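# Ease a can-topped crate down rollers to the stop

## Task

Move the crate along the roller lane until it sits at rest touching the stop. It must never strike the stop or any arm at speed. The cans standing on its lid must stay where they are, and no arm may grasp them, whether with one gripper or by pinching between two arms. Afterwards open every gripper and pull the arms away. The crate must stay in place on its own with no robot touching it.

## Robot and tools

Robots: six identical i2rt Big YAM arms named arm1 to arm6. Each has six joints, a two-finger gripper and a wrist camera. With joints 1 and 6 at zero and the hand level and pointing forward, that camera rides above the hand and looks toward the fingertips. The hand reaches about 1.0 m from the joint 1 axis. Joints move at different speeds, so the hand can sweep a wide curve between two postures. A fixed room camera, cam_high, also views the scene.

Arm feet (scene frame, metres; heading in degrees counter-clockwise from +x): arm1 (-1.25, +0.67, +0.95) heading -81; arm2 (+0.13, +0.62, +0.77) heading -99; arm3 (+0.88, +0.70, +0.96) heading -88; arm4 (+1.61, -0.66, +0.83) heading +103; arm5 (+0.60, -0.63, +0.94) heading +82; arm6 (-0.52, -0.70, +0.80) heading +93. So arm1-arm3 sit on the +y side looking toward -y, and arm4-arm6 on the -y side looking toward +y.

Frame: a single scene frame, origin on the floor, +z up. "hand" means the midpoint between the fingertips; the hand's z axis runs along the fingers and its y axis is the direction the fingers open and close.

Tool execute_actions. Argument "actions" is a list holding exactly one action object, or empty to just read state and images. The action is keyed by arm name ("arm1".."arm6"); each arm takes one key, "joints", a map from joint name to an absolute target (not an offset). Names, units and ranges: joint1_rad -2.879 to 2.879 (base yaw; positive is counter-clockwise seen from above; zero points along the foot's heading); joint2_rad 0 to 3.141 (shoulder; zero has the upper arm lying back roughly level, increasing raises it then tips it forward); joint3_rad 0 to 3.019 (elbow; zero is fully folded, larger opens it); joint4_rad -1.692 to 1.57 (hand pitch; positive tilts fingers up); joint5_rad -1.57 to 1.57 (sideways hand swing; positive to the arm's right); joint6_rad -2.094 to 2.094 (hand roll; positive clockwise viewed from behind); gripper_m 0 to 0.093, fingertip gap in metres. A joint counts as arrived within ±0.045, 0.14, 0.09, 0.055, 0.03, 0.035 rad for joints 1-6 and ±0.003 m for the gripper. Grip force tops out near 50-62 N per pad, lower on some units. Every motion in one action begins at once and may finish at different moments; an action can last at most 15 s. Omitted joints or arms may keep driving toward earlier targets. Any unknown key or value outside range makes the whole call rejected with nothing moving. Optional "cameras": list of camera names (the six "armN_cam_wrist", "cam_high", or "all"); missing, null or ["all"] gives every camera, [] gives none. The "pictures" line lists the returned images in order.

Tool wait: "seconds" from 0 to 10; sends nothing new and returns the same as an empty action.

Tool zoom_image: "camera" plus "region" [x0, y0, x1, y1] in pixels of that camera's last full 504x504 image, top-left origin, at most 504x504.

Tool finished_scene: "scene" is the current scene's integer number; it closes the scene irreversibly and reports success. The crate must stay correct afterwards. Replying without any tool call ends everything.

Reading results: joint_positions lists current joint values; joint torques list each arm joint's drive output (never zero, noisy, offset per unit, friction can mimic or mask load). joint_status tells how each commanded motion finished: "off_target" (settled short, may still push); "contact_stop" or "time_out" (target dropped, holds where it stopped, except a timed-out joint may keep or receive a nearby target, at most 0.375, 0.375, 0.113, 0.225, 0.075, 0.3 rad away, and keep pushing, listed in on_its_own); "not_followed" after a "joint command not followed" line with a "cause:" means the self/inter-arm collision check refused the arm targets (gripper still obeyed), and the arm may retry them later. on_its_own covers uncommanded behaviour; "held at" is the held target, not the position. To relieve a push, command the joint its reported position. Tiny target changes may not move anything. Loaded joints sag. If a call reports a stop, your later motion calls in that same reply are skipped.

Hazards: arms do not stop on contact and can push very hard. A hard squeeze between two arms fails and ends the run; hard hits may too, and no state line reports arm-arm contact. The collision check can be late and ignores fingers, gripper housings and wrist cameras. Sustained pushing or holding heats motors: MOTOR HOT appears from 85 °C; at 100 °C that arm goes limp and falls (OVER-TEMPERATURE FAULT, joint_status "limit_stop_at_motor_heat"; resend targets afterward). Some heat carries into later scenes. Don't drop, slam or knock anything, and never push objects off the work area or onto the floor. Loose objects may get a brief random shove. The world keeps running while you compose a reply; robots hold the last command meanwhile. Faster robot motion is preferred when done safely.

Each tool is called after "Request:" in YAML: its name, and indented under it one key for each argument.

## Session

Request:
execute_actions:
  actions: []

Scene clock: 0.00 s.
Joint torques (N m, as the arm reports them, + toward a larger angle): no reading
arm1.joint_positions: joint1_rad=+0.179 joint2_rad=+0.605 joint3_rad=+1.445 joint4_rad=-1.225 joint5_rad=+0.049 joint6_rad=+0.328 gripper_m=+0.094
arm1.joint_status: not commanded
arm1.hand: x=-1.1796 y=+0.4496 z=+1.5468 quat_wxyz=(-0.492, -0.593, -0.580, +0.263) (m; scene frame)
arm2.joint_positions: joint1_rad=-0.239 joint2_rad=+0.493 joint3_rad=+1.364 joint4_rad=-1.167 joint5_rad=-0.224 joint6_rad=+0.199 gripper_m=+0.094
arm2.joint_status: not commanded
arm2.hand: x=+0.1004 y=+0.4238 z=+1.3573 quat_wxyz=(-0.439, -0.673, -0.435, +0.406) (m; scene frame)
arm3.joint_positions: joint1_rad=+0.030 joint2_rad=+0.589 joint3_rad=+1.411 joint4_rad=-1.264 joint5_rad=+0.281 joint6_rad=-0.286 gripper_m=+0.095
arm3.joint_status: not commanded
arm3.hand: x=+0.8549 y=+0.4726 z=+1.5311 quat_wxyz=(-0.239, -0.538, -0.645, +0.488) (m; scene frame)
arm4.joint_positions: joint1_rad=-0.438 joint2_rad=+0.595 joint3_rad=+1.312 joint4_rad=-1.464 joint5_rad=-0.161 joint6_rad=-0.075 gripper_m=+0.094
arm4.joint_status: not commanded
arm4.hand: x=+1.6263 y=-0.4420 z=+1.3186 quat_wxyz=(-0.275, +0.626, -0.665, -0.299) (m; scene frame)
arm5.joint_positions: joint1_rad=+0.313 joint2_rad=+0.581 joint3_rad=+1.378 joint4_rad=-1.148 joint5_rad=-0.093 joint6_rad=-0.089 gripper_m=+0.094
arm5.joint_status: not commanded
arm5.hand: x=+0.5363 y=-0.3981 z=+1.5249 quat_wxyz=(-0.359, +0.668, -0.476, -0.445) (m; scene frame)
arm6.joint_positions: joint1_rad=-0.295 joint2_rad=+0.606 joint3_rad=+1.342 joint4_rad=-1.404 joint5_rad=-0.275 joint6_rad=+0.155 gripper_m=+0.095
arm6.joint_status: not commanded
arm6.hand: x=-0.5054 y=-0.4708 z=+1.3130 quat_wxyz=(-0.228, +0.541, -0.712, -0.384) (m; scene frame)
pictures: arm1_cam_wrist, arm2_cam_wrist, arm3_cam_wrist, arm4_cam_wrist, arm5_cam_wrist, arm6_cam_wrist, cam_high
Images, in order (width x height): arm1_cam_wrist 504x504, arm2_cam_wrist 504x504, arm3_cam_wrist 504x504, arm4_cam_wrist 504x504, arm5_cam_wrist 504x504, arm6_cam_wrist 504x504, cam_high 504x504.

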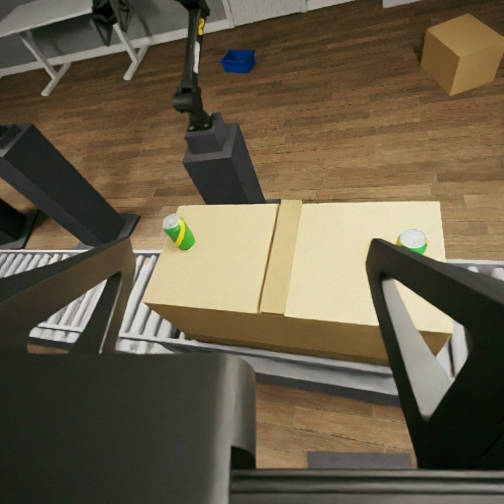

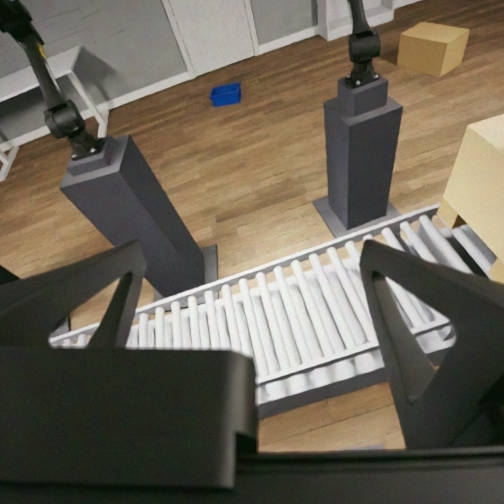

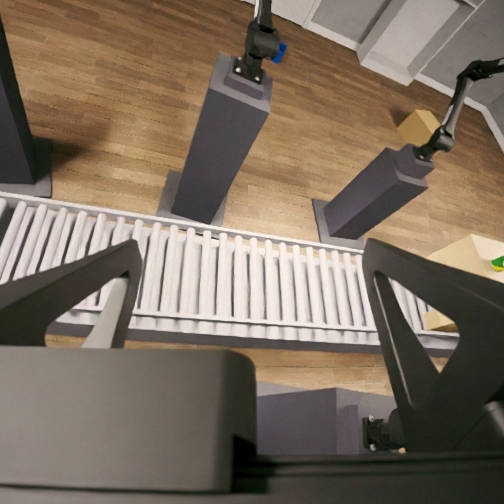

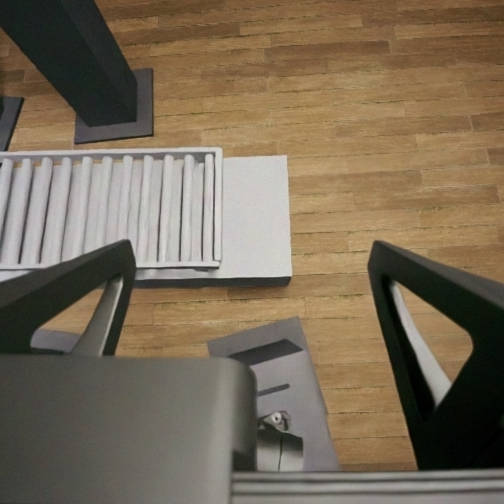

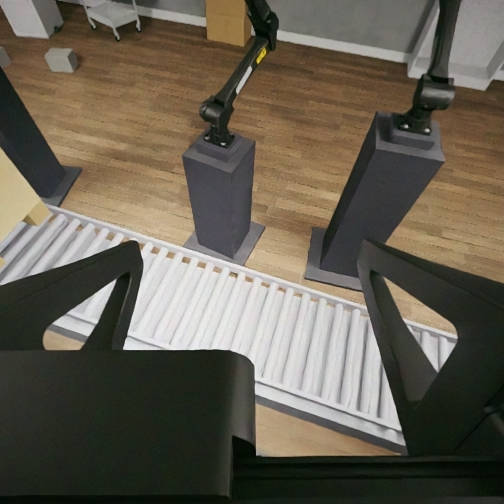

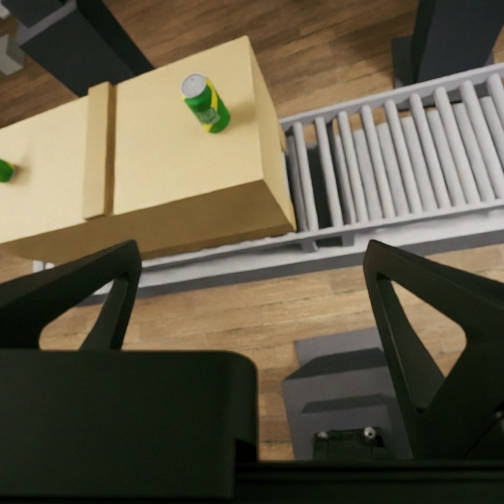

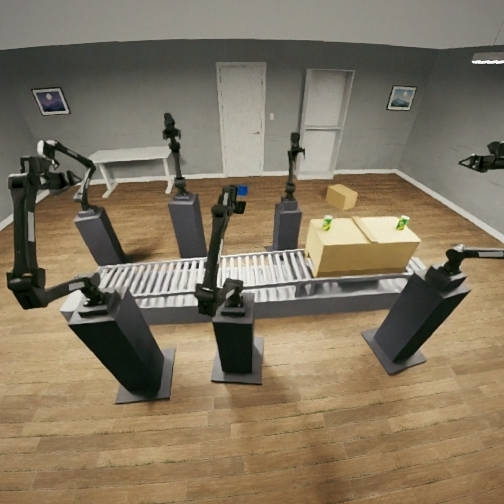

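Request:
execute_actions:
  actions:
    - {"arm1":{"joints":{"joint1_rad":0.2,"joint2_rad":1.57,"joint3_rad":1.9,"joint4_rad":-1.6,"joint5_rad":0,"joint6_rad":0}},"arm2":{"joints":{"joint1_rad":-0.3,"joint2_rad":2.0,"joint3_rad":1.8,"joint4_rad":-0.6,"joint5_rad":0,"joint6_rad":0,"gripper_m":0}},"arm3":{"joints":{"joint1_rad":0.2,"joint2_rad":2.2,"joint3_rad":1.6,"joint4_rad":-0.5,"joint5_rad":0,"joint6_rad":0,"gripper_m":0}},"arm4":{"joints":{"joint1_rad":-0.3,"joint2_rad":1.57,"joint3_rad":1.57,"joint4_rad":-1.57,"joint5_rad":0,"joint6_rad":0,"gripper_m":0}},"arm5":{"joints":{"joint1_rad":0.2,"joint2_rad":2.3,"joint3_rad":1.6,"joint4_rad":0,"joint5_rad":0,"joint6_rad":0,"gripper_m":0}},"arm6":{"joints":{"joint1_rad":0,"joint2_rad":1.57,"joint3_rad":2.1,"joint4_rad":-1.6,"joint5_rad":0,"joint6_rad":0,"gripper_m":0}}}

Request:
zoom_image:
  camera: "cam_high"
  region: [230,160,490,330]

Scene clock: 5.43 s.
Joint torques (N m, as the arm reports them, + toward a larger angle): arm1=[  1.89 -19.14  11.55  -0.01  -0.06  -0.13] | arm2=[  0.07 -21.58  10.26   1.44   0.13  -0.12] | arm3=[ -1.17 -18.58   8.45   2.65  -0.18   0.06] | arm4=[ -1.37 -17.01  10.85  -0.76   0.15  -0.02] | arm5=[ -1.84 -16.52   9.7    1.94   0.09   0.22] | arm6=[  0.06 -11.01  11.7    0.69  -0.03  -0.19]
arm1.joint_positions: joint1_rad=+0.187 joint2_rad=+1.592 joint3_rad=+1.877 joint4_rad=-1.585 joint5_rad=+0.004 joint6_rad=+0.014 gripper_m=+0.094
arm1.joint_status: all done
arm1.hand: x=-1.0706 y=+0.1722 z=+1.3302 quat_wxyz=(-0.108, -0.576, -0.807, +0.079) (m; scene frame)
arm2.joint_positions: joint1_rad=-0.295 joint2_rad=+2.030 joint3_rad=+1.767 joint4_rad=-0.605 joint5_rad=-0.004 joint6_rad=+0.009 gripper_m=+0.000
arm2.joint_status: all done
arm2.hand: x=-0.2077 y=-0.0764 z=+0.9214 quat_wxyz=(-0.180, -0.797, -0.494, +0.296) (m; scene frame)
arm3.joint_positions: joint1_rad=+0.197 joint2_rad=+2.180 joint3_rad=+1.581 joint4_rad=-0.519 joint5_rad=+0.003 joint6_rad=-0.013 gripper_m=+0.001
arm3.joint_status: all done
arm3.hand: x=+1.0523 y=-0.0007 z=+0.9209 quat_wxyz=(-0.173, -0.598, -0.770, +0.142) (m; scene frame)
arm4.joint_positions: joint1_rad=-0.304 joint2_rad=+1.593 joint3_rad=+1.558 joint4_rad=-1.553 joint5_rad=-0.003 joint6_rad=-0.008 gripper_m=+0.001
arm4.joint_status: all done
arm4.hand: x=+1.6430 y=-0.1814 z=+1.0829 quat_wxyz=(+0.007, +0.684, -0.729, +0.004) (m; scene frame)
arm5.joint_positions: joint1_rad=+0.205 joint2_rad=+2.313 joint3_rad=+1.588 joint4_rad=-0.021 joint5_rad=-0.003 joint6_rad=-0.012 gripper_m=+0.000
arm5.joint_status: all done
arm5.hand: x=+0.5440 y=+0.1595 z=+0.8828 quat_wxyz=(-0.275, +0.674, -0.621, -0.289) (m; scene frame)
arm6.joint_positions: joint1_rad=-0.005 joint2_rad=+1.577 joint3_rad=+2.055 joint4_rad=-1.588 joint5_rad=-0.003 joint6_rad=+0.011 gripper_m=+0.001
arm6.joint_status: all done
arm6.hand: x=-0.5397 y=-0.1559 z=+1.2647 quat_wxyz=(-0.148, +0.701, -0.677, -0.169) (m; scene frame)
pictures: arm1_cam_wrist, arm2_cam_wrist, arm3_cam_wrist, arm4_cam_wrist, arm5_cam_wrist, arm6_cam_wrist, cam_high
Images, in order (width x height): arm1_cam_wrist 504x504, arm2_cam_wrist 504x504, arm3_cam_wrist 504x504, arm4_cam_wrist 504x504, arm5_cam_wrist 504x504, arm6_cam_wrist 504x504, cam_high 504x504.

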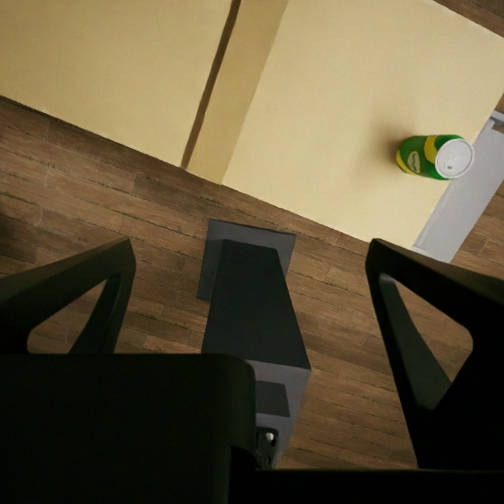

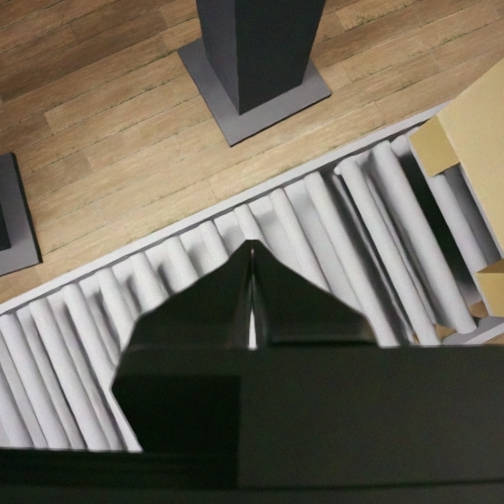

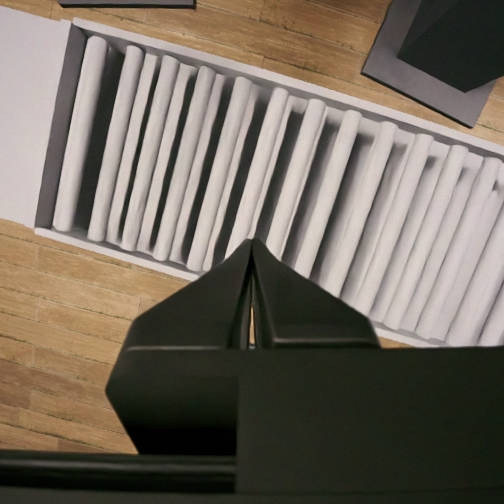

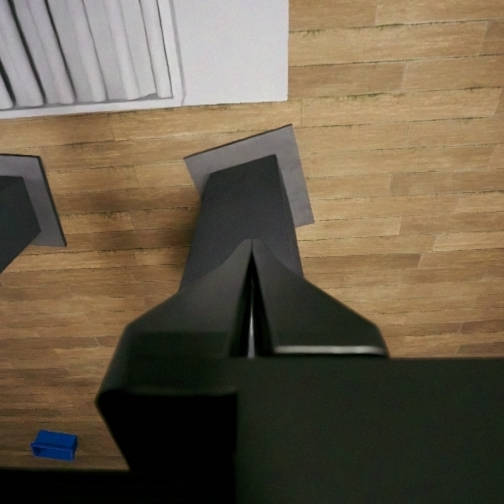

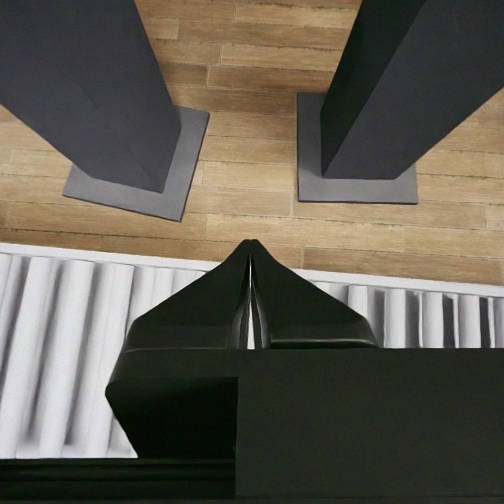

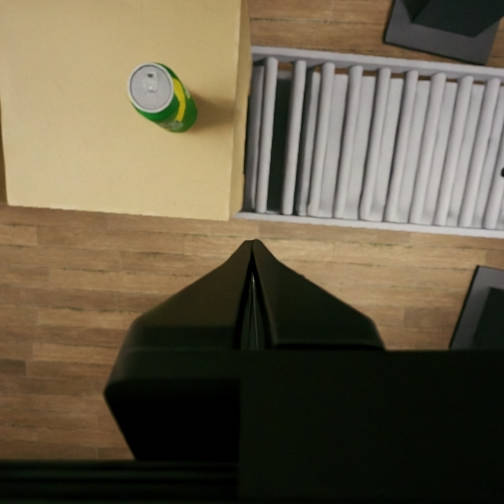

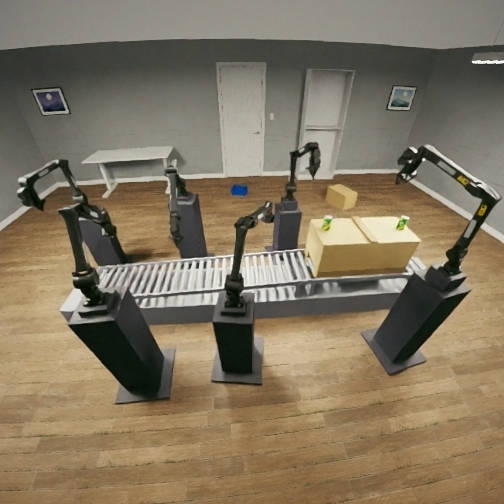

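Region (230, 160, 490, 330) of cam_high's 504x504 image, scaled by 1.938, with more detail than that image has; it fills the top 330 rows of this view, and the rest is white.

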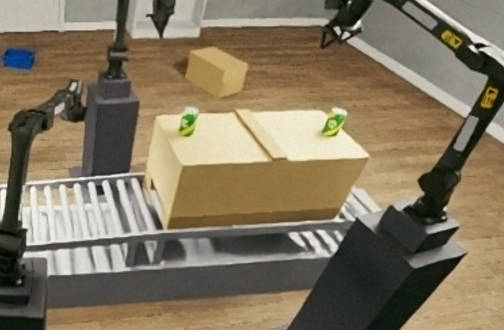

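Request:
execute_actions:
  actions:
    - {"arm1":{"joints":{"joint1_rad":0.03,"joint2_rad":2.15,"joint3_rad":1.68,"joint4_rad":-1.05,"gripper_m":0}},"arm2":{"joints":{"joint1_rad":-0.66,"joint2_rad":2.5,"joint3_rad":2.0,"joint4_rad":-0.5}},"arm6":{"joints":{"joint2_rad":1.1}},"arm5":{"joints":{"joint1_rad":0.6,"joint2_rad":2.5,"joint3_rad":1.7,"joint4_rad":-0.4}}}
  cameras: ["arm1_cam_wrist","arm2_cam_wrist","arm6_cam_wrist","cam_high"]

Scene clock: 10.50 s.
Joint torques (N m, as the arm reports them, + toward a larger angle): arm1=[  1.54 -28.81  10.66   0.81   0.08  -0.12] | arm2=[  0.23 -24.88   8.88   1.11  -0.01  -0.1 ] | arm3=[ -1.21 -18.69   8.47   2.7   -0.18   0.07] | arm4=[ -0.95 -17.42  11.03  -0.77   0.12  -0.02] | arm5=[ -0.43 -18.45   9.25  -0.1   -0.06   0.21] | arm6=[-0.03 -1.94  6.99  1.47 -0.03 -0.19]
arm1.joint_positions: joint1_rad=+0.020 joint2_rad=+2.182 joint3_rad=+1.653 joint4_rad=-1.066 joint5_rad=+0.001 joint6_rad=+0.012 gripper_m=+0.000
arm1.joint_status: all done
arm1.hand: x=-1.1415 y=+0.0633 z=+0.9148 quat_wxyz=(+0.012, -0.646, -0.763, -0.007) (m; scene frame)
arm2.joint_positions: joint1_rad=-0.661 joint2_rad=+2.530 joint3_rad=+1.971 joint4_rad=-0.504 joint5_rad=+0.001 joint6_rad=+0.007 gripper_m=+0.000
arm2.joint_status: all done
arm2.hand: x=-0.4656 y=+0.0697 z=+0.6483 quat_wxyz=(-0.088, -0.901, -0.351, +0.240) (m; scene frame)
arm3.joint_positions: joint1_rad=+0.197 joint2_rad=+2.180 joint3_rad=+1.581 joint4_rad=-0.519 joint5_rad=+0.003 joint6_rad=-0.013 gripper_m=+0.001
arm3.joint_status: not commanded
arm3.hand: x=+1.0523 y=-0.0007 z=+0.9209 quat_wxyz=(-0.173, -0.598, -0.770, +0.142) (m; scene frame)
arm4.joint_positions: joint1_rad=-0.304 joint2_rad=+1.593 joint3_rad=+1.558 joint4_rad=-1.553 joint5_rad=-0.003 joint6_rad=-0.008 gripper_m=+0.001
arm4.joint_status: not commanded
arm4.hand: x=+1.6430 y=-0.1814 z=+1.0829 quat_wxyz=(+0.007, +0.684, -0.729, +0.004) (m; scene frame)
arm5.joint_positions: joint1_rad=+0.595 joint2_rad=+2.527 joint3_rad=+1.678 joint4_rad=-0.388 joint5_rad=-0.001 joint6_rad=-0.010 gripper_m=+0.000
arm5.joint_status: all done
arm5.hand: x=+0.2876 y=-0.0023 z=+0.7127 quat_wxyz=(-0.088, +0.840, -0.517, -0.138) (m; scene frame)
arm6.joint_positions: joint1_rad=-0.005 joint2_rad=+1.103 joint3_rad=+2.088 joint4_rad=-1.589 joint5_rad=-0.003 joint6_rad=+0.011 gripper_m=+0.001
arm6.joint_status: all done
arm6.hand: x=-0.5265 y=-0.3696 z=+1.4800 quat_wxyz=(-0.311, +0.637, -0.618, -0.341) (m; scene frame)
pictures: arm1_cam_wrist, arm2_cam_wrist, arm6_cam_wrist, cam_high
Images, in order (width x height): arm1_cam_wrist 504x504, arm2_cam_wrist 504x504, arm6_cam_wrist 504x504, cam_high 504x504.

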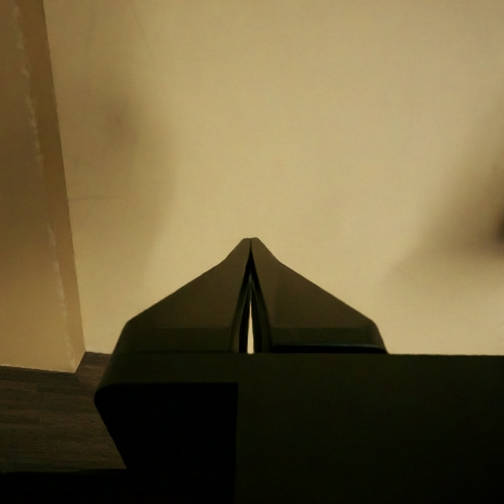

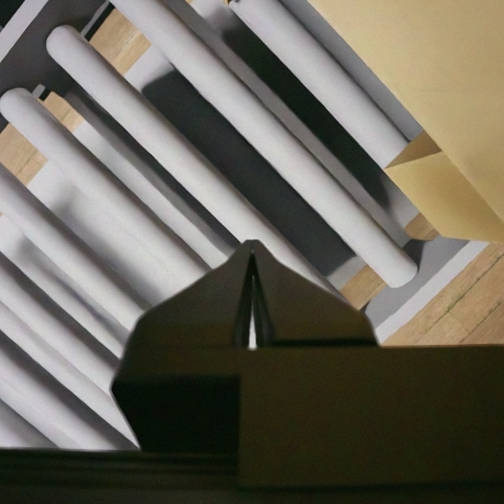

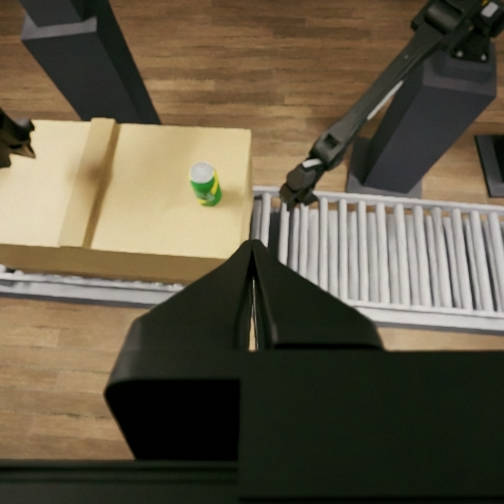

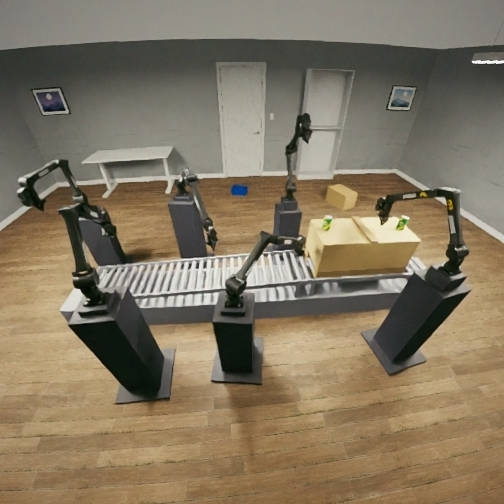

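Request:
execute_actions:
  actions:
    - {"arm1":{"joints":{"joint1_rad":0.12,"joint2_rad":2.34,"joint3_rad":1.74,"joint4_rad":-0.9}},"arm2":{"joints":{"joint1_rad":-0.71,"joint4_rad":-0.35}}}
  cameras: ["arm1_cam_wrist","arm2_cam_wrist","arm6_cam_wrist"]

Scene clock: 12.57 s.
Joint torques (N m, as the arm reports them, + toward a larger angle): arm1=[ -0.03 -24.26   9.71   0.66   0.02  -0.12] | arm2=[  0.74 -25.1    9.03   1.92  -0.01  -0.1 ] | arm3=[ -1.16 -18.72   8.47   2.71  -0.18   0.06] | arm4=[ -0.84 -17.16  10.94  -0.84   0.19  -0.02] | arm5=[ -0.82 -18.53   9.01   0.05  -0.07   0.23] | arm6=[-0.01 -1.78  6.96  1.48 -0.03 -0.19]
arm1.joint_positions: joint1_rad=+0.131 joint2_rad=+2.312 joint3_rad=+1.722 joint4_rad=-0.910 joint5_rad=+0.002 joint6_rad=+0.012 gripper_m=+0.000
arm1.joint_status: all done
arm1.hand: x=-1.0627 y=+0.0369 z=+0.8578 quat_wxyz=(-0.026, -0.603, -0.797, +0.022) (m; scene frame)
arm2.joint_positions: joint1_rad=-0.717 joint2_rad=+2.530 joint3_rad=+1.971 joint4_rad=-0.367 joint5_rad=+0.001 joint6_rad=+0.007 gripper_m=+0.000
arm2.joint_status: all done
arm2.hand: x=-0.5168 y=+0.0855 z=+0.6675 quat_wxyz=(-0.105, -0.891, -0.319, +0.304) (m; scene frame)
arm3.joint_positions: joint1_rad=+0.197 joint2_rad=+2.180 joint3_rad=+1.581 joint4_rad=-0.519 joint5_rad=+0.003 joint6_rad=-0.013 gripper_m=+0.001
arm3.joint_status: not commanded
arm3.hand: x=+1.0523 y=-0.0007 z=+0.9209 quat_wxyz=(-0.173, -0.598, -0.770, +0.142) (m; scene frame)
arm4.joint_positions: joint1_rad=-0.304 joint2_rad=+1.593 joint3_rad=+1.558 joint4_rad=-1.553 joint5_rad=-0.003 joint6_rad=-0.008 gripper_m=+0.001
arm4.joint_status: not commanded
arm4.hand: x=+1.6430 y=-0.1814 z=+1.0829 quat_wxyz=(+0.007, +0.684, -0.729, +0.004) (m; scene frame)
arm5.joint_positions: joint1_rad=+0.595 joint2_rad=+2.527 joint3_rad=+1.678 joint4_rad=-0.388 joint5_rad=-0.001 joint6_rad=-0.010 gripper_m=+0.000
arm5.joint_status: not commanded
arm5.hand: x=+0.2876 y=-0.0023 z=+0.7127 quat_wxyz=(-0.088, +0.840, -0.517, -0.138) (m; scene frame)
arm6.joint_positions: joint1_rad=-0.005 joint2_rad=+1.103 joint3_rad=+2.088 joint4_rad=-1.589 joint5_rad=-0.003 joint6_rad=+0.011 gripper_m=+0.001
arm6.joint_status: not commanded
arm6.hand: x=-0.5265 y=-0.3696 z=+1.4800 quat_wxyz=(-0.311, +0.637, -0.618, -0.341) (m; scene frame)
pictures: arm1_cam_wrist, arm2_cam_wrist, arm6_cam_wrist
Images, in order (width x height): arm1_cam_wrist 504x504, arm2_cam_wrist 504x504, arm6_cam_wrist 504x504.

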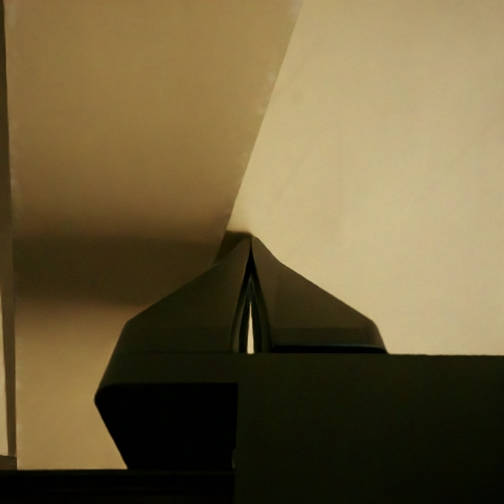

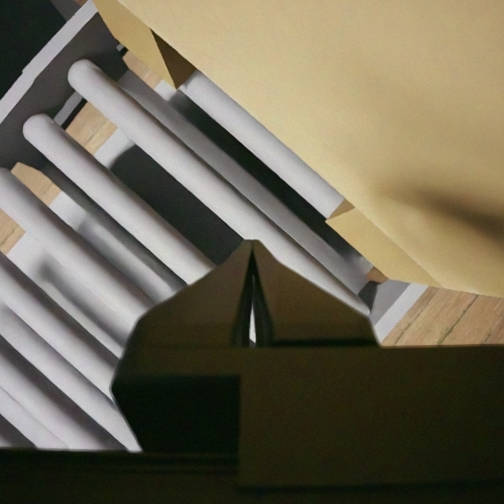

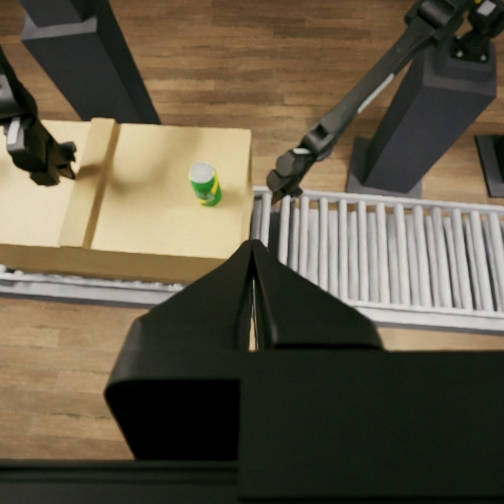

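Request:
execute_actions:
  actions:
    - {"arm1":{"joints":{"joint1_rad":0.22,"joint2_rad":2.4}}}
  cameras: ["arm1_cam_wrist","arm6_cam_wrist"]

Scene clock: 14.90 s.
Joint torques (N m, as the arm reports them, + toward a larger angle): arm1=[  1.81 -19.98   8.64   0.29  -0.08  -0.12] | arm2=[  0.8  -25.06   9.03   1.94  -0.01  -0.09] | arm3=[ -1.22 -18.73   8.48   2.71  -0.18   0.06] | arm4=[ -1.   -17.45  10.89  -0.73   0.16  -0.04] | arm5=[ -0.95 -18.6    9.12  -0.16  -0.03   0.26] | arm6=[-0.16 -1.81  6.97  1.46 -0.02 -0.19]
arm1.joint_positions: joint1_rad=+0.208 joint2_rad=+2.322 joint3_rad=+1.736 joint4_rad=-0.900 joint5_rad=+0.005 joint6_rad=+0.012 gripper_m=+0.000
arm1.joint_status: all done
arm1.hand: x=-1.0121 y=+0.0469 z=+0.8565 quat_wxyz=(-0.032, -0.571, -0.820, +0.026) (m; scene frame)
arm2.joint_positions: joint1_rad=-0.717 joint2_rad=+2.530 joint3_rad=+1.971 joint4_rad=-0.367 joint5_rad=+0.001 joint6_rad=+0.007 gripper_m=+0.000
arm2.joint_status: not commanded
arm2.hand: x=-0.5168 y=+0.0855 z=+0.6675 quat_wxyz=(-0.105, -0.891, -0.319, +0.304) (m; scene frame)
arm3.joint_positions: joint1_rad=+0.197 joint2_rad=+2.180 joint3_rad=+1.581 joint4_rad=-0.519 joint5_rad=+0.003 joint6_rad=-0.013 gripper_m=+0.001
arm3.joint_status: not commanded
arm3.hand: x=+1.0523 y=-0.0007 z=+0.9209 quat_wxyz=(-0.173, -0.598, -0.770, +0.142) (m; scene frame)
arm4.joint_positions: joint1_rad=-0.304 joint2_rad=+1.593 joint3_rad=+1.558 joint4_rad=-1.553 joint5_rad=-0.003 joint6_rad=-0.008 gripper_m=+0.001
arm4.joint_status: not commanded
arm4.hand: x=+1.6430 y=-0.1814 z=+1.0829 quat_wxyz=(+0.007, +0.684, -0.729, +0.004) (m; scene frame)
arm5.joint_positions: joint1_rad=+0.595 joint2_rad=+2.527 joint3_rad=+1.678 joint4_rad=-0.388 joint5_rad=-0.001 joint6_rad=-0.010 gripper_m=+0.000
arm5.joint_status: not commanded
arm5.hand: x=+0.2876 y=-0.0023 z=+0.7127 quat_wxyz=(-0.088, +0.840, -0.517, -0.138) (m; scene frame)
arm6.joint_positions: joint1_rad=-0.005 joint2_rad=+1.103 joint3_rad=+2.088 joint4_rad=-1.589 joint5_rad=-0.003 joint6_rad=+0.011 gripper_m=+0.001
arm6.joint_status: not commanded
arm6.hand: x=-0.5265 y=-0.3696 z=+1.4800 quat_wxyz=(-0.311, +0.637, -0.618, -0.341) (m; scene frame)
pictures: arm1_cam_wrist, arm6_cam_wrist
Images, in order (width x height): arm1_cam_wrist 504x504, arm6_cam_wrist 504x504.

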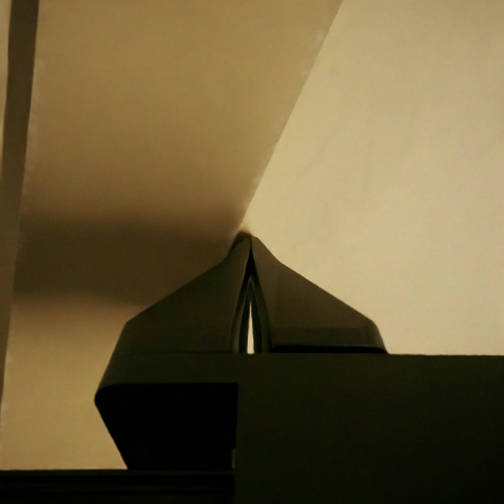

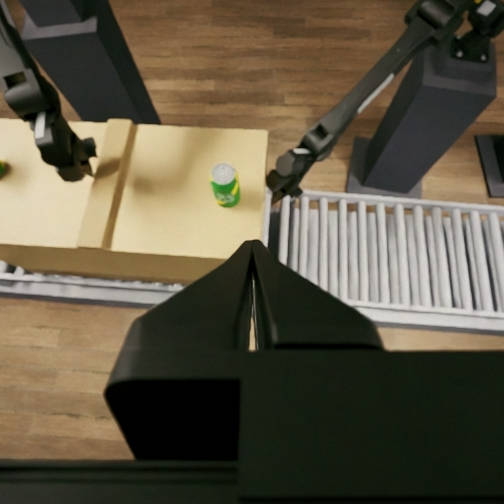

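Works.

Request:
execute_actions:
  actions:
    - {"arm1":{"joints":{"joint1_rad":0.36,"joint2_rad":2.45,"joint3_rad":1.85}},"arm2":{"joints":{"joint1_rad":-0.59}}}
  cameras: ["arm6_cam_wrist"]

Request:
execute_actions:
  actions:
    - {"arm1":{"joints":{"joint2_rad":2.0}},"arm2":{"joints":{"joint1_rad":-0.51}}}
  cameras: ["arm6_cam_wrist"]

Scene clock: 17.87 s.
Joint torques (N m, as the arm reports them, + toward a larger angle): arm1=[  0.75 -21.32   9.46   0.42  -0.07  -0.12] | arm2=[ -2.71 -24.71   9.42   2.04   0.35   0.07] | arm3=[ -1.19 -18.68   8.47   2.7   -0.18   0.07] | arm4=[ -1.55 -17.54  10.8   -0.91   0.1   -0.07] | arm5=[ -1.32 -17.99   9.01   0.    -0.04   0.23] | arm6=[ 0.01 -1.89  6.97  1.47 -0.03 -0.19]
arm1.joint_positions: joint1_rad=+0.361 joint2_rad=+2.375 joint3_rad=+1.839 joint4_rad=-0.901 joint5_rad=+0.005 joint6_rad=+0.012 gripper_m=+0.000
arm1.joint_status: all done
arm1.hand: x=-0.9030 y=+0.0608 z=+0.8567 quat_wxyz=(-0.055, -0.506, -0.860, +0.036) (m; scene frame)
arm2.joint_positions: joint1_rad=-0.545 joint2_rad=+2.526 joint3_rad=+1.965 joint4_rad=-0.369 joint5_rad=-0.010 joint6_rad=-0.009 gripper_m=+0.000
arm2.joint_status: joint1_rad off_target (ended at -0.545, target -0.590)
arm2.hand: x=-0.4128 y=-0.0172 z=+0.6657 quat_wxyz=(-0.131, -0.858, -0.403, +0.290) (m; scene frame)
arm3.joint_positions: joint1_rad=+0.197 joint2_rad=+2.180 joint3_rad=+1.581 joint4_rad=-0.519 joint5_rad=+0.003 joint6_rad=-0.013 gripper_m=+0.001
arm3.joint_status: not commanded
arm3.hand: x=+1.0523 y=-0.0007 z=+0.9209 quat_wxyz=(-0.173, -0.598, -0.770, +0.142) (m; scene frame)
arm4.joint_positions: joint1_rad=-0.304 joint2_rad=+1.593 joint3_rad=+1.558 joint4_rad=-1.553 joint5_rad=-0.003 joint6_rad=-0.008 gripper_m=+0.001
arm4.joint_status: not commanded
arm4.hand: x=+1.6430 y=-0.1814 z=+1.0829 quat_wxyz=(+0.007, +0.684, -0.729, +0.004) (m; scene frame)
arm5.joint_positions: joint1_rad=+0.595 joint2_rad=+2.527 joint3_rad=+1.678 joint4_rad=-0.388 joint5_rad=-0.001 joint6_rad=-0.010 gripper_m=+0.000
arm5.joint_status: not commanded
arm5.hand: x=+0.2876 y=-0.0023 z=+0.7127 quat_wxyz=(-0.088, +0.840, -0.517, -0.138) (m; scene frame)
arm6.joint_positions: joint1_rad=-0.005 joint2_rad=+1.103 joint3_rad=+2.088 joint4_rad=-1.589 joint5_rad=-0.003 joint6_rad=+0.011 gripper_m=+0.001
arm6.joint_status: not commanded
arm6.hand: x=-0.5265 y=-0.3696 z=+1.4800 quat_wxyz=(-0.311, +0.637, -0.618, -0.341) (m; scene frame)
pictures: arm6_cam_wrist
Images, in order (width x height): arm6_cam_wrist 504x504.

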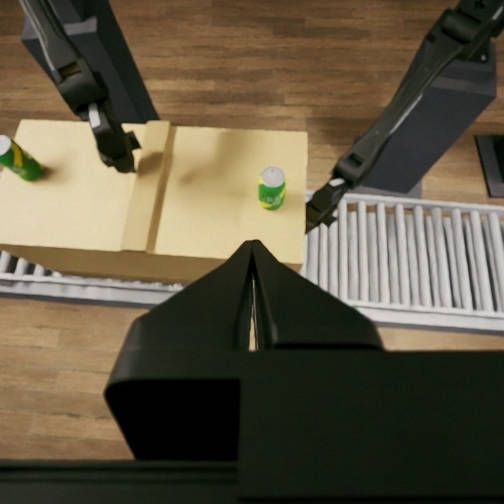

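Scene clock: 19.60 s.
Joint torques (N m, as the arm reports them, + toward a larger angle): arm1=[  0.73 -25.34  11.99   1.03  -0.05  -0.12] | arm2=[ -0.01 -24.71   9.42   1.91   0.11   0.06] | arm3=[ -1.17 -18.72   8.46   2.7   -0.17   0.07] | arm4=[ -1.03 -18.08  10.93  -0.79   0.15  -0.01] | arm5=[ -0.74 -18.17   9.18   0.13  -0.06   0.25] | arm6=[ 0.06 -1.93  6.97  1.48 -0.03 -0.19]
arm1.joint_positions: joint1_rad=+0.361 joint2_rad=+2.001 joint3_rad=+1.829 joint4_rad=-0.901 joint5_rad=+0.004 joint6_rad=+0.012 gripper_m=+0.000
arm1.joint_status: all done
arm1.hand: x=-0.8860 y=+0.0325 z=+1.1156 quat_wxyz=(-0.211, -0.492, -0.835, +0.124) (m; scene frame)
arm2.joint_positions: joint1_rad=-0.508 joint2_rad=+2.526 joint3_rad=+1.965 joint4_rad=-0.367 joint5_rad=-0.003 joint6_rad=-0.008 gripper_m=+0.000
arm2.joint_status: all done
arm2.hand: x=-0.3903 y=-0.0363 z=+0.6657 quat_wxyz=(-0.133, -0.851, -0.418, +0.290) (m; scene frame)
arm3.joint_positions: joint1_rad=+0.197 joint2_rad=+2.180 joint3_rad=+1.581 joint4_rad=-0.519 joint5_rad=+0.003 joint6_rad=-0.013 gripper_m=+0.001
arm3.joint_status: not commanded
arm3.hand: x=+1.0523 y=-0.0007 z=+0.9209 quat_wxyz=(-0.173, -0.598, -0.770, +0.142) (m; scene frame)
arm4.joint_positions: joint1_rad=-0.304 joint2_rad=+1.593 joint3_rad=+1.558 joint4_rad=-1.553 joint5_rad=-0.003 joint6_rad=-0.008 gripper_m=+0.001
arm4.joint_status: not commanded
arm4.hand: x=+1.6430 y=-0.1814 z=+1.0829 quat_wxyz=(+0.007, +0.684, -0.729, +0.004) (m; scene frame)
arm5.joint_positions: joint1_rad=+0.595 joint2_rad=+2.527 joint3_rad=+1.678 joint4_rad=-0.388 joint5_rad=-0.001 joint6_rad=-0.010 gripper_m=+0.000
arm5.joint_status: not commanded
arm5.hand: x=+0.2876 y=-0.0023 z=+0.7127 quat_wxyz=(-0.088, +0.840, -0.517, -0.138) (m; scene frame)
arm6.joint_positions: joint1_rad=-0.005 joint2_rad=+1.103 joint3_rad=+2.088 joint4_rad=-1.589 joint5_rad=-0.003 joint6_rad=+0.011 gripper_m=+0.001
arm6.joint_status: not commanded
arm6.hand: x=-0.5265 y=-0.3696 z=+1.4800 quat_wxyz=(-0.311, +0.637, -0.618, -0.341) (m; scene frame)
pictures: arm6_cam_wrist
Images, in order (width x height): arm6_cam_wrist 504x504.

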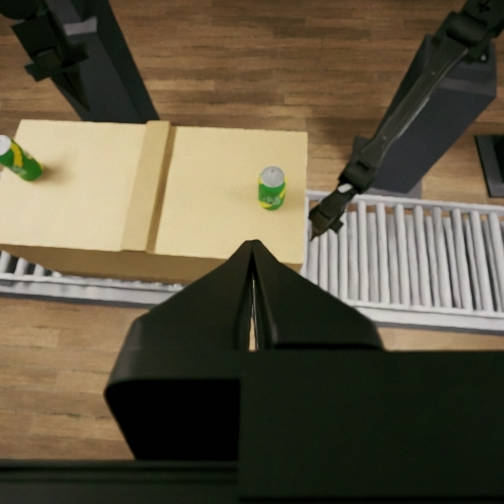

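Request:
execute_actions:
  actions:
    - {"arm1":{"joints":{"joint2_rad":1.2,"joint4_rad":-1.5,"joint1_rad":0.6}},"arm6":{"joints":{"joint1_rad":0.56,"joint2_rad":1.9,"joint3_rad":1.9,"joint4_rad":-1.1}}}
  cameras: []

Request:
execute_actions:
  actions:
    - {"arm6":{"joints":{"joint2_rad":2.27}}}
  cameras: ["arm6_cam_wrist"]

Request:
execute_actions:
  actions:
    - {"arm6":{"joints":{"joint1_rad":0.42,"joint2_rad":2.31}},"arm2":{"joints":{"joint1_rad":-0.43}}}
  cameras: ["arm6_cam_wrist","arm1_cam_wrist","cam_high"]

Scene clock: 23.47 s.
Joint torques (N m, as the arm reports them, + toward a larger angle): arm1=[  0.71 -11.33   9.18   0.6    0.2   -0.09] | arm2=[  0.19 -24.71   9.41   1.92   0.1    0.07] | arm3=[ -1.15 -18.74   8.46   2.72  -0.17   0.07] | arm4=[ -1.11 -17.66  10.85  -0.84   0.14   0.  ] | arm5=[ -0.85 -18.41   9.01   0.02  -0.02   0.25] | arm6=[ -0.18 -15.76  11.54   2.06  -0.14  -0.17]
arm1.joint_positions: joint1_rad=+0.602 joint2_rad=+1.215 joint3_rad=+1.846 joint4_rad=-1.485 joint5_rad=-0.002 joint6_rad=+0.010 gripper_m=+0.000
arm1.joint_status: all done
arm1.hand: x=-0.9563 y=+0.3639 z=+1.5010 quat_wxyz=(-0.322, -0.374, -0.859, +0.136) (m; scene frame)
arm2.joint_positions: joint1_rad=-0.508 joint2_rad=+2.526 joint3_rad=+1.965 joint4_rad=-0.367 joint5_rad=-0.003 joint6_rad=-0.008 gripper_m=+0.000
arm2.joint_status: not commanded
arm2.hand: x=-0.3903 y=-0.0363 z=+0.6657 quat_wxyz=(-0.133, -0.851, -0.418, +0.290) (m; scene frame)
arm3.joint_positions: joint1_rad=+0.197 joint2_rad=+2.180 joint3_rad=+1.581 joint4_rad=-0.519 joint5_rad=+0.003 joint6_rad=-0.013 gripper_m=+0.001
arm3.joint_status: not commanded
arm3.hand: x=+1.0523 y=-0.0007 z=+0.9209 quat_wxyz=(-0.173, -0.598, -0.770, +0.142) (m; scene frame)
arm4.joint_positions: joint1_rad=-0.304 joint2_rad=+1.593 joint3_rad=+1.558 joint4_rad=-1.553 joint5_rad=-0.003 joint6_rad=-0.008 gripper_m=+0.001
arm4.joint_status: not commanded
arm4.hand: x=+1.6430 y=-0.1814 z=+1.0829 quat_wxyz=(+0.007, +0.684, -0.729, +0.004) (m; scene frame)
arm5.joint_positions: joint1_rad=+0.595 joint2_rad=+2.527 joint3_rad=+1.678 joint4_rad=-0.388 joint5_rad=-0.001 joint6_rad=-0.010 gripper_m=+0.000
arm5.joint_status: not commanded
arm5.hand: x=+0.2876 y=-0.0023 z=+0.7127 quat_wxyz=(-0.088, +0.840, -0.517, -0.138) (m; scene frame)
arm6.joint_positions: joint1_rad=+0.560 joint2_rad=+1.905 joint3_rad=+1.866 joint4_rad=-1.118 joint5_rad=+0.000 joint6_rad=+0.009 gripper_m=+0.001
arm6.joint_status: all done
arm6.hand: x=-0.9136 y=-0.1321 z=+1.0317 quat_wxyz=(-0.087, +0.865, -0.457, -0.187) (m; scene frame)
pictures: none
No camera images: the call's "cameras" was empty. Leave "cameras" out to get every camera's image.

Scene clock: 24.67 s.
Joint torques (N m, as the arm reports them, + toward a larger angle): arm1=[  0.62 -11.59   9.21   0.6    0.19  -0.1 ] | arm2=[  0.17 -24.72   9.41   1.92   0.11   0.07] | arm3=[ -1.16 -18.76   8.46   2.7   -0.17   0.07] | arm4=[ -1.8  -17.31  10.97  -0.69   0.15  -0.02] | arm5=[ -1.15 -18.78   9.03  -0.03   0.     0.23] | arm6=[ -0.08 -11.06   6.15   1.    -0.08  -0.17]
arm1.joint_positions: joint1_rad=+0.602 joint2_rad=+1.215 joint3_rad=+1.846 joint4_rad=-1.485 joint5_rad=-0.002 joint6_rad=+0.010 gripper_m=+0.000
arm1.joint_status: not commanded
arm1.hand: x=-0.9563 y=+0.3639 z=+1.5010 quat_wxyz=(-0.322, -0.374, -0.859, +0.136) (m; scene frame)
arm2.joint_positions: joint1_rad=-0.508 joint2_rad=+2.526 joint3_rad=+1.965 joint4_rad=-0.367 joint5_rad=-0.003 joint6_rad=-0.008 gripper_m=+0.000
arm2.joint_status: not commanded
arm2.hand: x=-0.3903 y=-0.0363 z=+0.6657 quat_wxyz=(-0.133, -0.851, -0.418, +0.290) (m; scene frame)
arm3.joint_positions: joint1_rad=+0.197 joint2_rad=+2.180 joint3_rad=+1.581 joint4_rad=-0.519 joint5_rad=+0.003 joint6_rad=-0.013 gripper_m=+0.001
arm3.joint_status: not commanded
arm3.hand: x=+1.0523 y=-0.0007 z=+0.9209 quat_wxyz=(-0.173, -0.598, -0.770, +0.142) (m; scene frame)
arm4.joint_positions: joint1_rad=-0.304 joint2_rad=+1.593 joint3_rad=+1.558 joint4_rad=-1.553 joint5_rad=-0.003 joint6_rad=-0.008 gripper_m=+0.001
arm4.joint_status: not commanded
arm4.hand: x=+1.6430 y=-0.1814 z=+1.0829 quat_wxyz=(+0.007, +0.684, -0.729, +0.004) (m; scene frame)
arm5.joint_positions: joint1_rad=+0.595 joint2_rad=+2.527 joint3_rad=+1.678 joint4_rad=-0.388 joint5_rad=-0.001 joint6_rad=-0.010 gripper_m=+0.000
arm5.joint_status: not commanded
arm5.hand: x=+0.2876 y=-0.0023 z=+0.7127 quat_wxyz=(-0.088, +0.840, -0.517, -0.138) (m; scene frame)
arm6.joint_positions: joint1_rad=+0.560 joint2_rad=+2.168 joint3_rad=+1.925 joint4_rad=-1.102 joint5_rad=-0.001 joint6_rad=+0.009 gripper_m=+0.001
arm6.joint_status: all done
arm6.hand: x=-0.9307 y=-0.1125 z=+0.8795 quat_wxyz=(-0.044, +0.879, -0.463, -0.105) (m; scene frame)
pictures: arm6_cam_wrist
Images, in order (width x height): arm6_cam_wrist 504x504.

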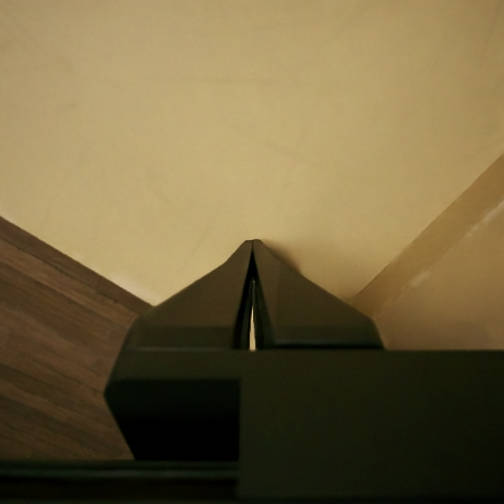

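Scene clock: 25.97 s.
Joint torques (N m, as the arm reports them, + toward a larger angle): arm1=[  0.74 -11.66   9.21   0.58   0.19  -0.1 ] | arm2=[  0.26 -24.7    9.41   1.92   0.06   0.07] | arm3=[ -1.15 -18.78   8.46   2.69  -0.18   0.07] | arm4=[ -1.15 -17.91  11.02  -0.77   0.13  -0.01] | arm5=[ -1.2  -18.75   9.04  -0.02  -0.04   0.24] | arm6=[-3.09 -8.68  5.86  1.01  0.47 -0.18]
arm1.joint_positions: joint1_rad=+0.602 joint2_rad=+1.215 joint3_rad=+1.846 joint4_rad=-1.485 joint5_rad=-0.002 joint6_rad=+0.010 gripper_m=+0.000
arm1.joint_status: not commanded
arm1.hand: x=-0.9563 y=+0.3639 z=+1.5010 quat_wxyz=(-0.322, -0.374, -0.859, +0.136) (m; scene frame)
arm2.joint_positions: joint1_rad=-0.428 joint2_rad=+2.526 joint3_rad=+1.965 joint4_rad=-0.367 joint5_rad=-0.001 joint6_rad=-0.008 gripper_m=+0.000
arm2.joint_status: all done
arm2.hand: x=-0.3359 y=-0.0761 z=+0.6648 quat_wxyz=(-0.144, -0.833, -0.452, +0.285) (m; scene frame)
arm3.joint_positions: joint1_rad=+0.197 joint2_rad=+2.180 joint3_rad=+1.581 joint4_rad=-0.519 joint5_rad=+0.003 joint6_rad=-0.013 gripper_m=+0.001
arm3.joint_status: not commanded
arm3.hand: x=+1.0523 y=-0.0007 z=+0.9209 quat_wxyz=(-0.173, -0.598, -0.770, +0.142) (m; scene frame)
arm4.joint_positions: joint1_rad=-0.304 joint2_rad=+1.593 joint3_rad=+1.558 joint4_rad=-1.553 joint5_rad=-0.003 joint6_rad=-0.008 gripper_m=+0.001
arm4.joint_status: not commanded
arm4.hand: x=+1.6430 y=-0.1814 z=+1.0829 quat_wxyz=(+0.007, +0.684, -0.729, +0.004) (m; scene frame)
arm5.joint_positions: joint1_rad=+0.595 joint2_rad=+2.527 joint3_rad=+1.678 joint4_rad=-0.388 joint5_rad=-0.001 joint6_rad=-0.010 gripper_m=+0.000
arm5.joint_status: not commanded
arm5.hand: x=+0.2876 y=-0.0023 z=+0.7127 quat_wxyz=(-0.088, +0.840, -0.517, -0.138) (m; scene frame)
arm6.joint_positions: joint1_rad=+0.457 joint2_rad=+2.170 joint3_rad=+1.928 joint4_rad=-1.103 joint5_rad=-0.016 joint6_rad=+0.010 gripper_m=+0.001
arm6.joint_status: all done
arm6.hand: x=-0.8710 y=-0.0738 z=+0.8781 quat_wxyz=(-0.043, +0.854, -0.507, -0.105) (m; scene frame)
pictures: arm1_cam_wrist, arm6_cam_wrist, cam_high
Images, in order (width x height): arm1_cam_wrist 504x504, arm6_cam_wrist 504x504, cam_high 504x504.

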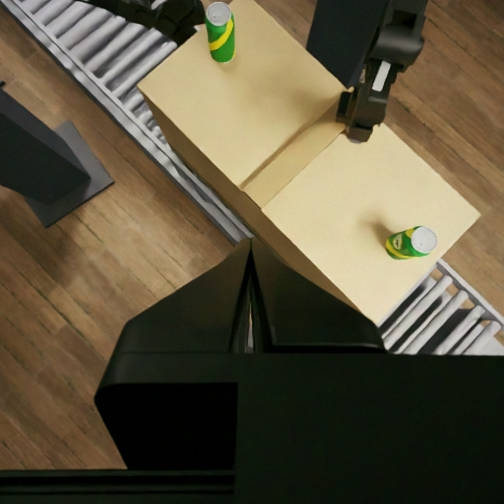

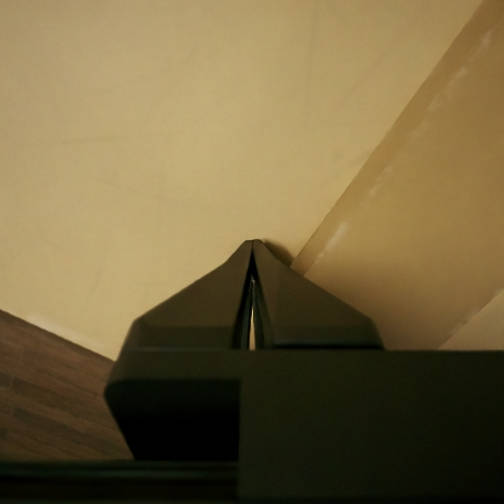

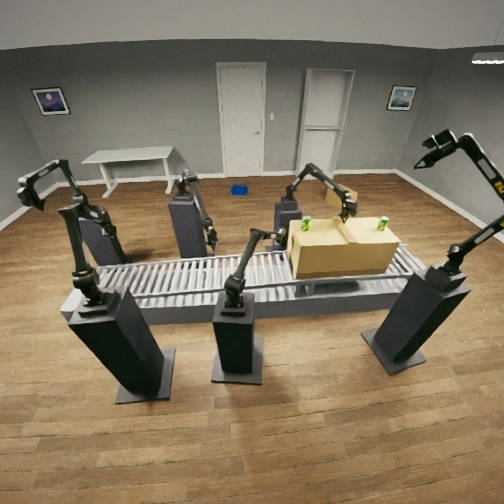

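Request:
execute_actions:
  actions:
    - {"arm6":{"joints":{"joint1_rad":0.28,"joint2_rad":2.27}},"arm2":{"joints":{"joint1_rad":-0.36,"joint4_rad":-0.55}}}
  cameras: []

Request:
execute_actions:
  actions:
    - {"arm6":{"joints":{"joint1_rad":0.13}},"arm2":{"joints":{"joint1_rad":-0.22,"joint4_rad":-0.7}},"arm5":{"joints":{"joint1_rad":0.45}}}
  cameras: ["arm2_cam_wrist","cam_high"]

Scene clock: 29.10 s.
Joint torques (N m, as the arm reports them, + toward a larger angle): arm1=[  0.7  -11.56   9.19   0.57   0.19  -0.1 ] | arm2=[ -0.85 -24.4    9.22   0.88   0.23   0.06] | arm3=[ -1.22 -18.76   8.46   2.73  -0.18   0.07] | arm4=[ -1.5  -17.02  10.9   -0.7    0.13   0.  ] | arm5=[ -0.73 -18.58   9.16   0.12  -0.06   0.23] | arm6=[  0.4  -11.12   5.85   0.8   -0.17  -0.17]
arm1.joint_positions: joint1_rad=+0.602 joint2_rad=+1.215 joint3_rad=+1.846 joint4_rad=-1.485 joint5_rad=-0.002 joint6_rad=+0.010 gripper_m=+0.000
arm1.joint_status: not commanded
arm1.hand: x=-0.9563 y=+0.3639 z=+1.5010 quat_wxyz=(-0.322, -0.374, -0.859, +0.136) (m; scene frame)
arm2.joint_positions: joint1_rad=-0.339 joint2_rad=+2.525 joint3_rad=+1.965 joint4_rad=-0.551 joint5_rad=-0.007 joint6_rad=-0.007 gripper_m=+0.000
arm2.joint_status: all done
arm2.hand: x=-0.2531 y=-0.0817 z=+0.6405 quat_wxyz=(-0.113, -0.834, -0.501, +0.200) (m; scene frame)
arm3.joint_positions: joint1_rad=+0.197 joint2_rad=+2.180 joint3_rad=+1.581 joint4_rad=-0.519 joint5_rad=+0.003 joint6_rad=-0.013 gripper_m=+0.001
arm3.joint_status: not commanded
arm3.hand: x=+1.0523 y=-0.0007 z=+0.9209 quat_wxyz=(-0.173, -0.598, -0.770, +0.142) (m; scene frame)
arm4.joint_positions: joint1_rad=-0.304 joint2_rad=+1.593 joint3_rad=+1.558 joint4_rad=-1.553 joint5_rad=-0.003 joint6_rad=-0.008 gripper_m=+0.001
arm4.joint_status: not commanded
arm4.hand: x=+1.6430 y=-0.1814 z=+1.0829 quat_wxyz=(+0.007, +0.684, -0.729, +0.004) (m; scene frame)
arm5.joint_positions: joint1_rad=+0.595 joint2_rad=+2.527 joint3_rad=+1.678 joint4_rad=-0.388 joint5_rad=-0.001 joint6_rad=-0.010 gripper_m=+0.000
arm5.joint_status: not commanded
arm5.hand: x=+0.2876 y=-0.0023 z=+0.7127 quat_wxyz=(-0.088, +0.840, -0.517, -0.138) (m; scene frame)
arm6.joint_positions: joint1_rad=+0.275 joint2_rad=+2.166 joint3_rad=+1.928 joint4_rad=-1.098 joint5_rad=+0.001 joint6_rad=+0.010 gripper_m=+0.001
arm6.joint_status: all done
arm6.hand: x=-0.7495 y=-0.0182 z=+0.8794 quat_wxyz=(-0.061, +0.804, -0.584, -0.099) (m; scene frame)
pictures: none
No camera images: the call's "cameras" was empty. Leave "cameras" out to get every camera's image.

Scene clock: 31.03 s.
Joint torques (N m, as the arm reports them, + toward a larger angle): arm1=[  0.68 -11.71   9.2    0.6    0.19  -0.11] | arm2=[ -0.4  -24.1    9.     0.44   0.14   0.06] | arm3=[ -1.14 -18.73   8.47   2.72  -0.18   0.07] | arm4=[ -0.76 -17.56  10.88  -0.83   0.17  -0.02] | arm5=[ -0.78 -18.23   9.12   0.07  -0.07   0.21] | arm6=[  0.36 -10.86   5.82   1.04  -0.19  -0.18]
arm1.joint_positions: joint1_rad=+0.602 joint2_rad=+1.215 joint3_rad=+1.846 joint4_rad=-1.485 joint5_rad=-0.002 joint6_rad=+0.010 gripper_m=+0.000
arm1.joint_status: not commanded
arm1.hand: x=-0.9563 y=+0.3639 z=+1.5010 quat_wxyz=(-0.322, -0.374, -0.859, +0.136) (m; scene frame)
arm2.joint_positions: joint1_rad=-0.210 joint2_rad=+2.525 joint3_rad=+1.965 joint4_rad=-0.698 joint5_rad=-0.004 joint6_rad=-0.007 gripper_m=+0.000
arm2.joint_status: all done
arm2.hand: x=-0.1476 y=-0.0942 z=+0.6254 quat_wxyz=(-0.084, -0.813, -0.561, +0.133) (m; scene frame)
arm3.joint_positions: joint1_rad=+0.197 joint2_rad=+2.180 joint3_rad=+1.581 joint4_rad=-0.519 joint5_rad=+0.003 joint6_rad=-0.013 gripper_m=+0.001
arm3.joint_status: not commanded
arm3.hand: x=+1.0523 y=-0.0007 z=+0.9209 quat_wxyz=(-0.173, -0.598, -0.770, +0.142) (m; scene frame)
arm4.joint_positions: joint1_rad=-0.304 joint2_rad=+1.593 joint3_rad=+1.558 joint4_rad=-1.553 joint5_rad=-0.003 joint6_rad=-0.008 gripper_m=+0.001
arm4.joint_status: not commanded
arm4.hand: x=+1.6430 y=-0.1814 z=+1.0829 quat_wxyz=(+0.007, +0.684, -0.729, +0.004) (m; scene frame)
arm5.joint_positions: joint1_rad=+0.451 joint2_rad=+2.527 joint3_rad=+1.678 joint4_rad=-0.388 joint5_rad=+0.000 joint6_rad=-0.010 gripper_m=+0.000
arm5.joint_status: all done
arm5.hand: x=+0.3815 y=+0.0357 z=+0.7131 quat_wxyz=(-0.099, +0.801, -0.576, -0.131) (m; scene frame)
arm6.joint_positions: joint1_rad=+0.123 joint2_rad=+2.163 joint3_rad=+1.928 joint4_rad=-1.103 joint5_rad=+0.002 joint6_rad=+0.010 gripper_m=+0.001
arm6.joint_status: all done
arm6.hand: x=-0.6440 y=+0.0076 z=+0.8790 quat_wxyz=(-0.067, +0.758, -0.643, -0.091) (m; scene frame)
pictures: arm2_cam_wrist, cam_high
Images, in order (width x height): arm2_cam_wrist 504x504, cam_high 504x504.

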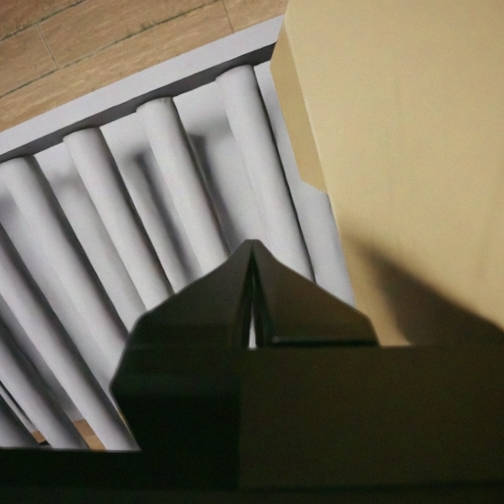

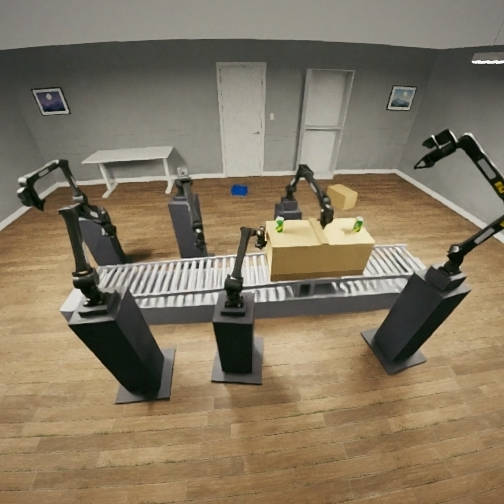

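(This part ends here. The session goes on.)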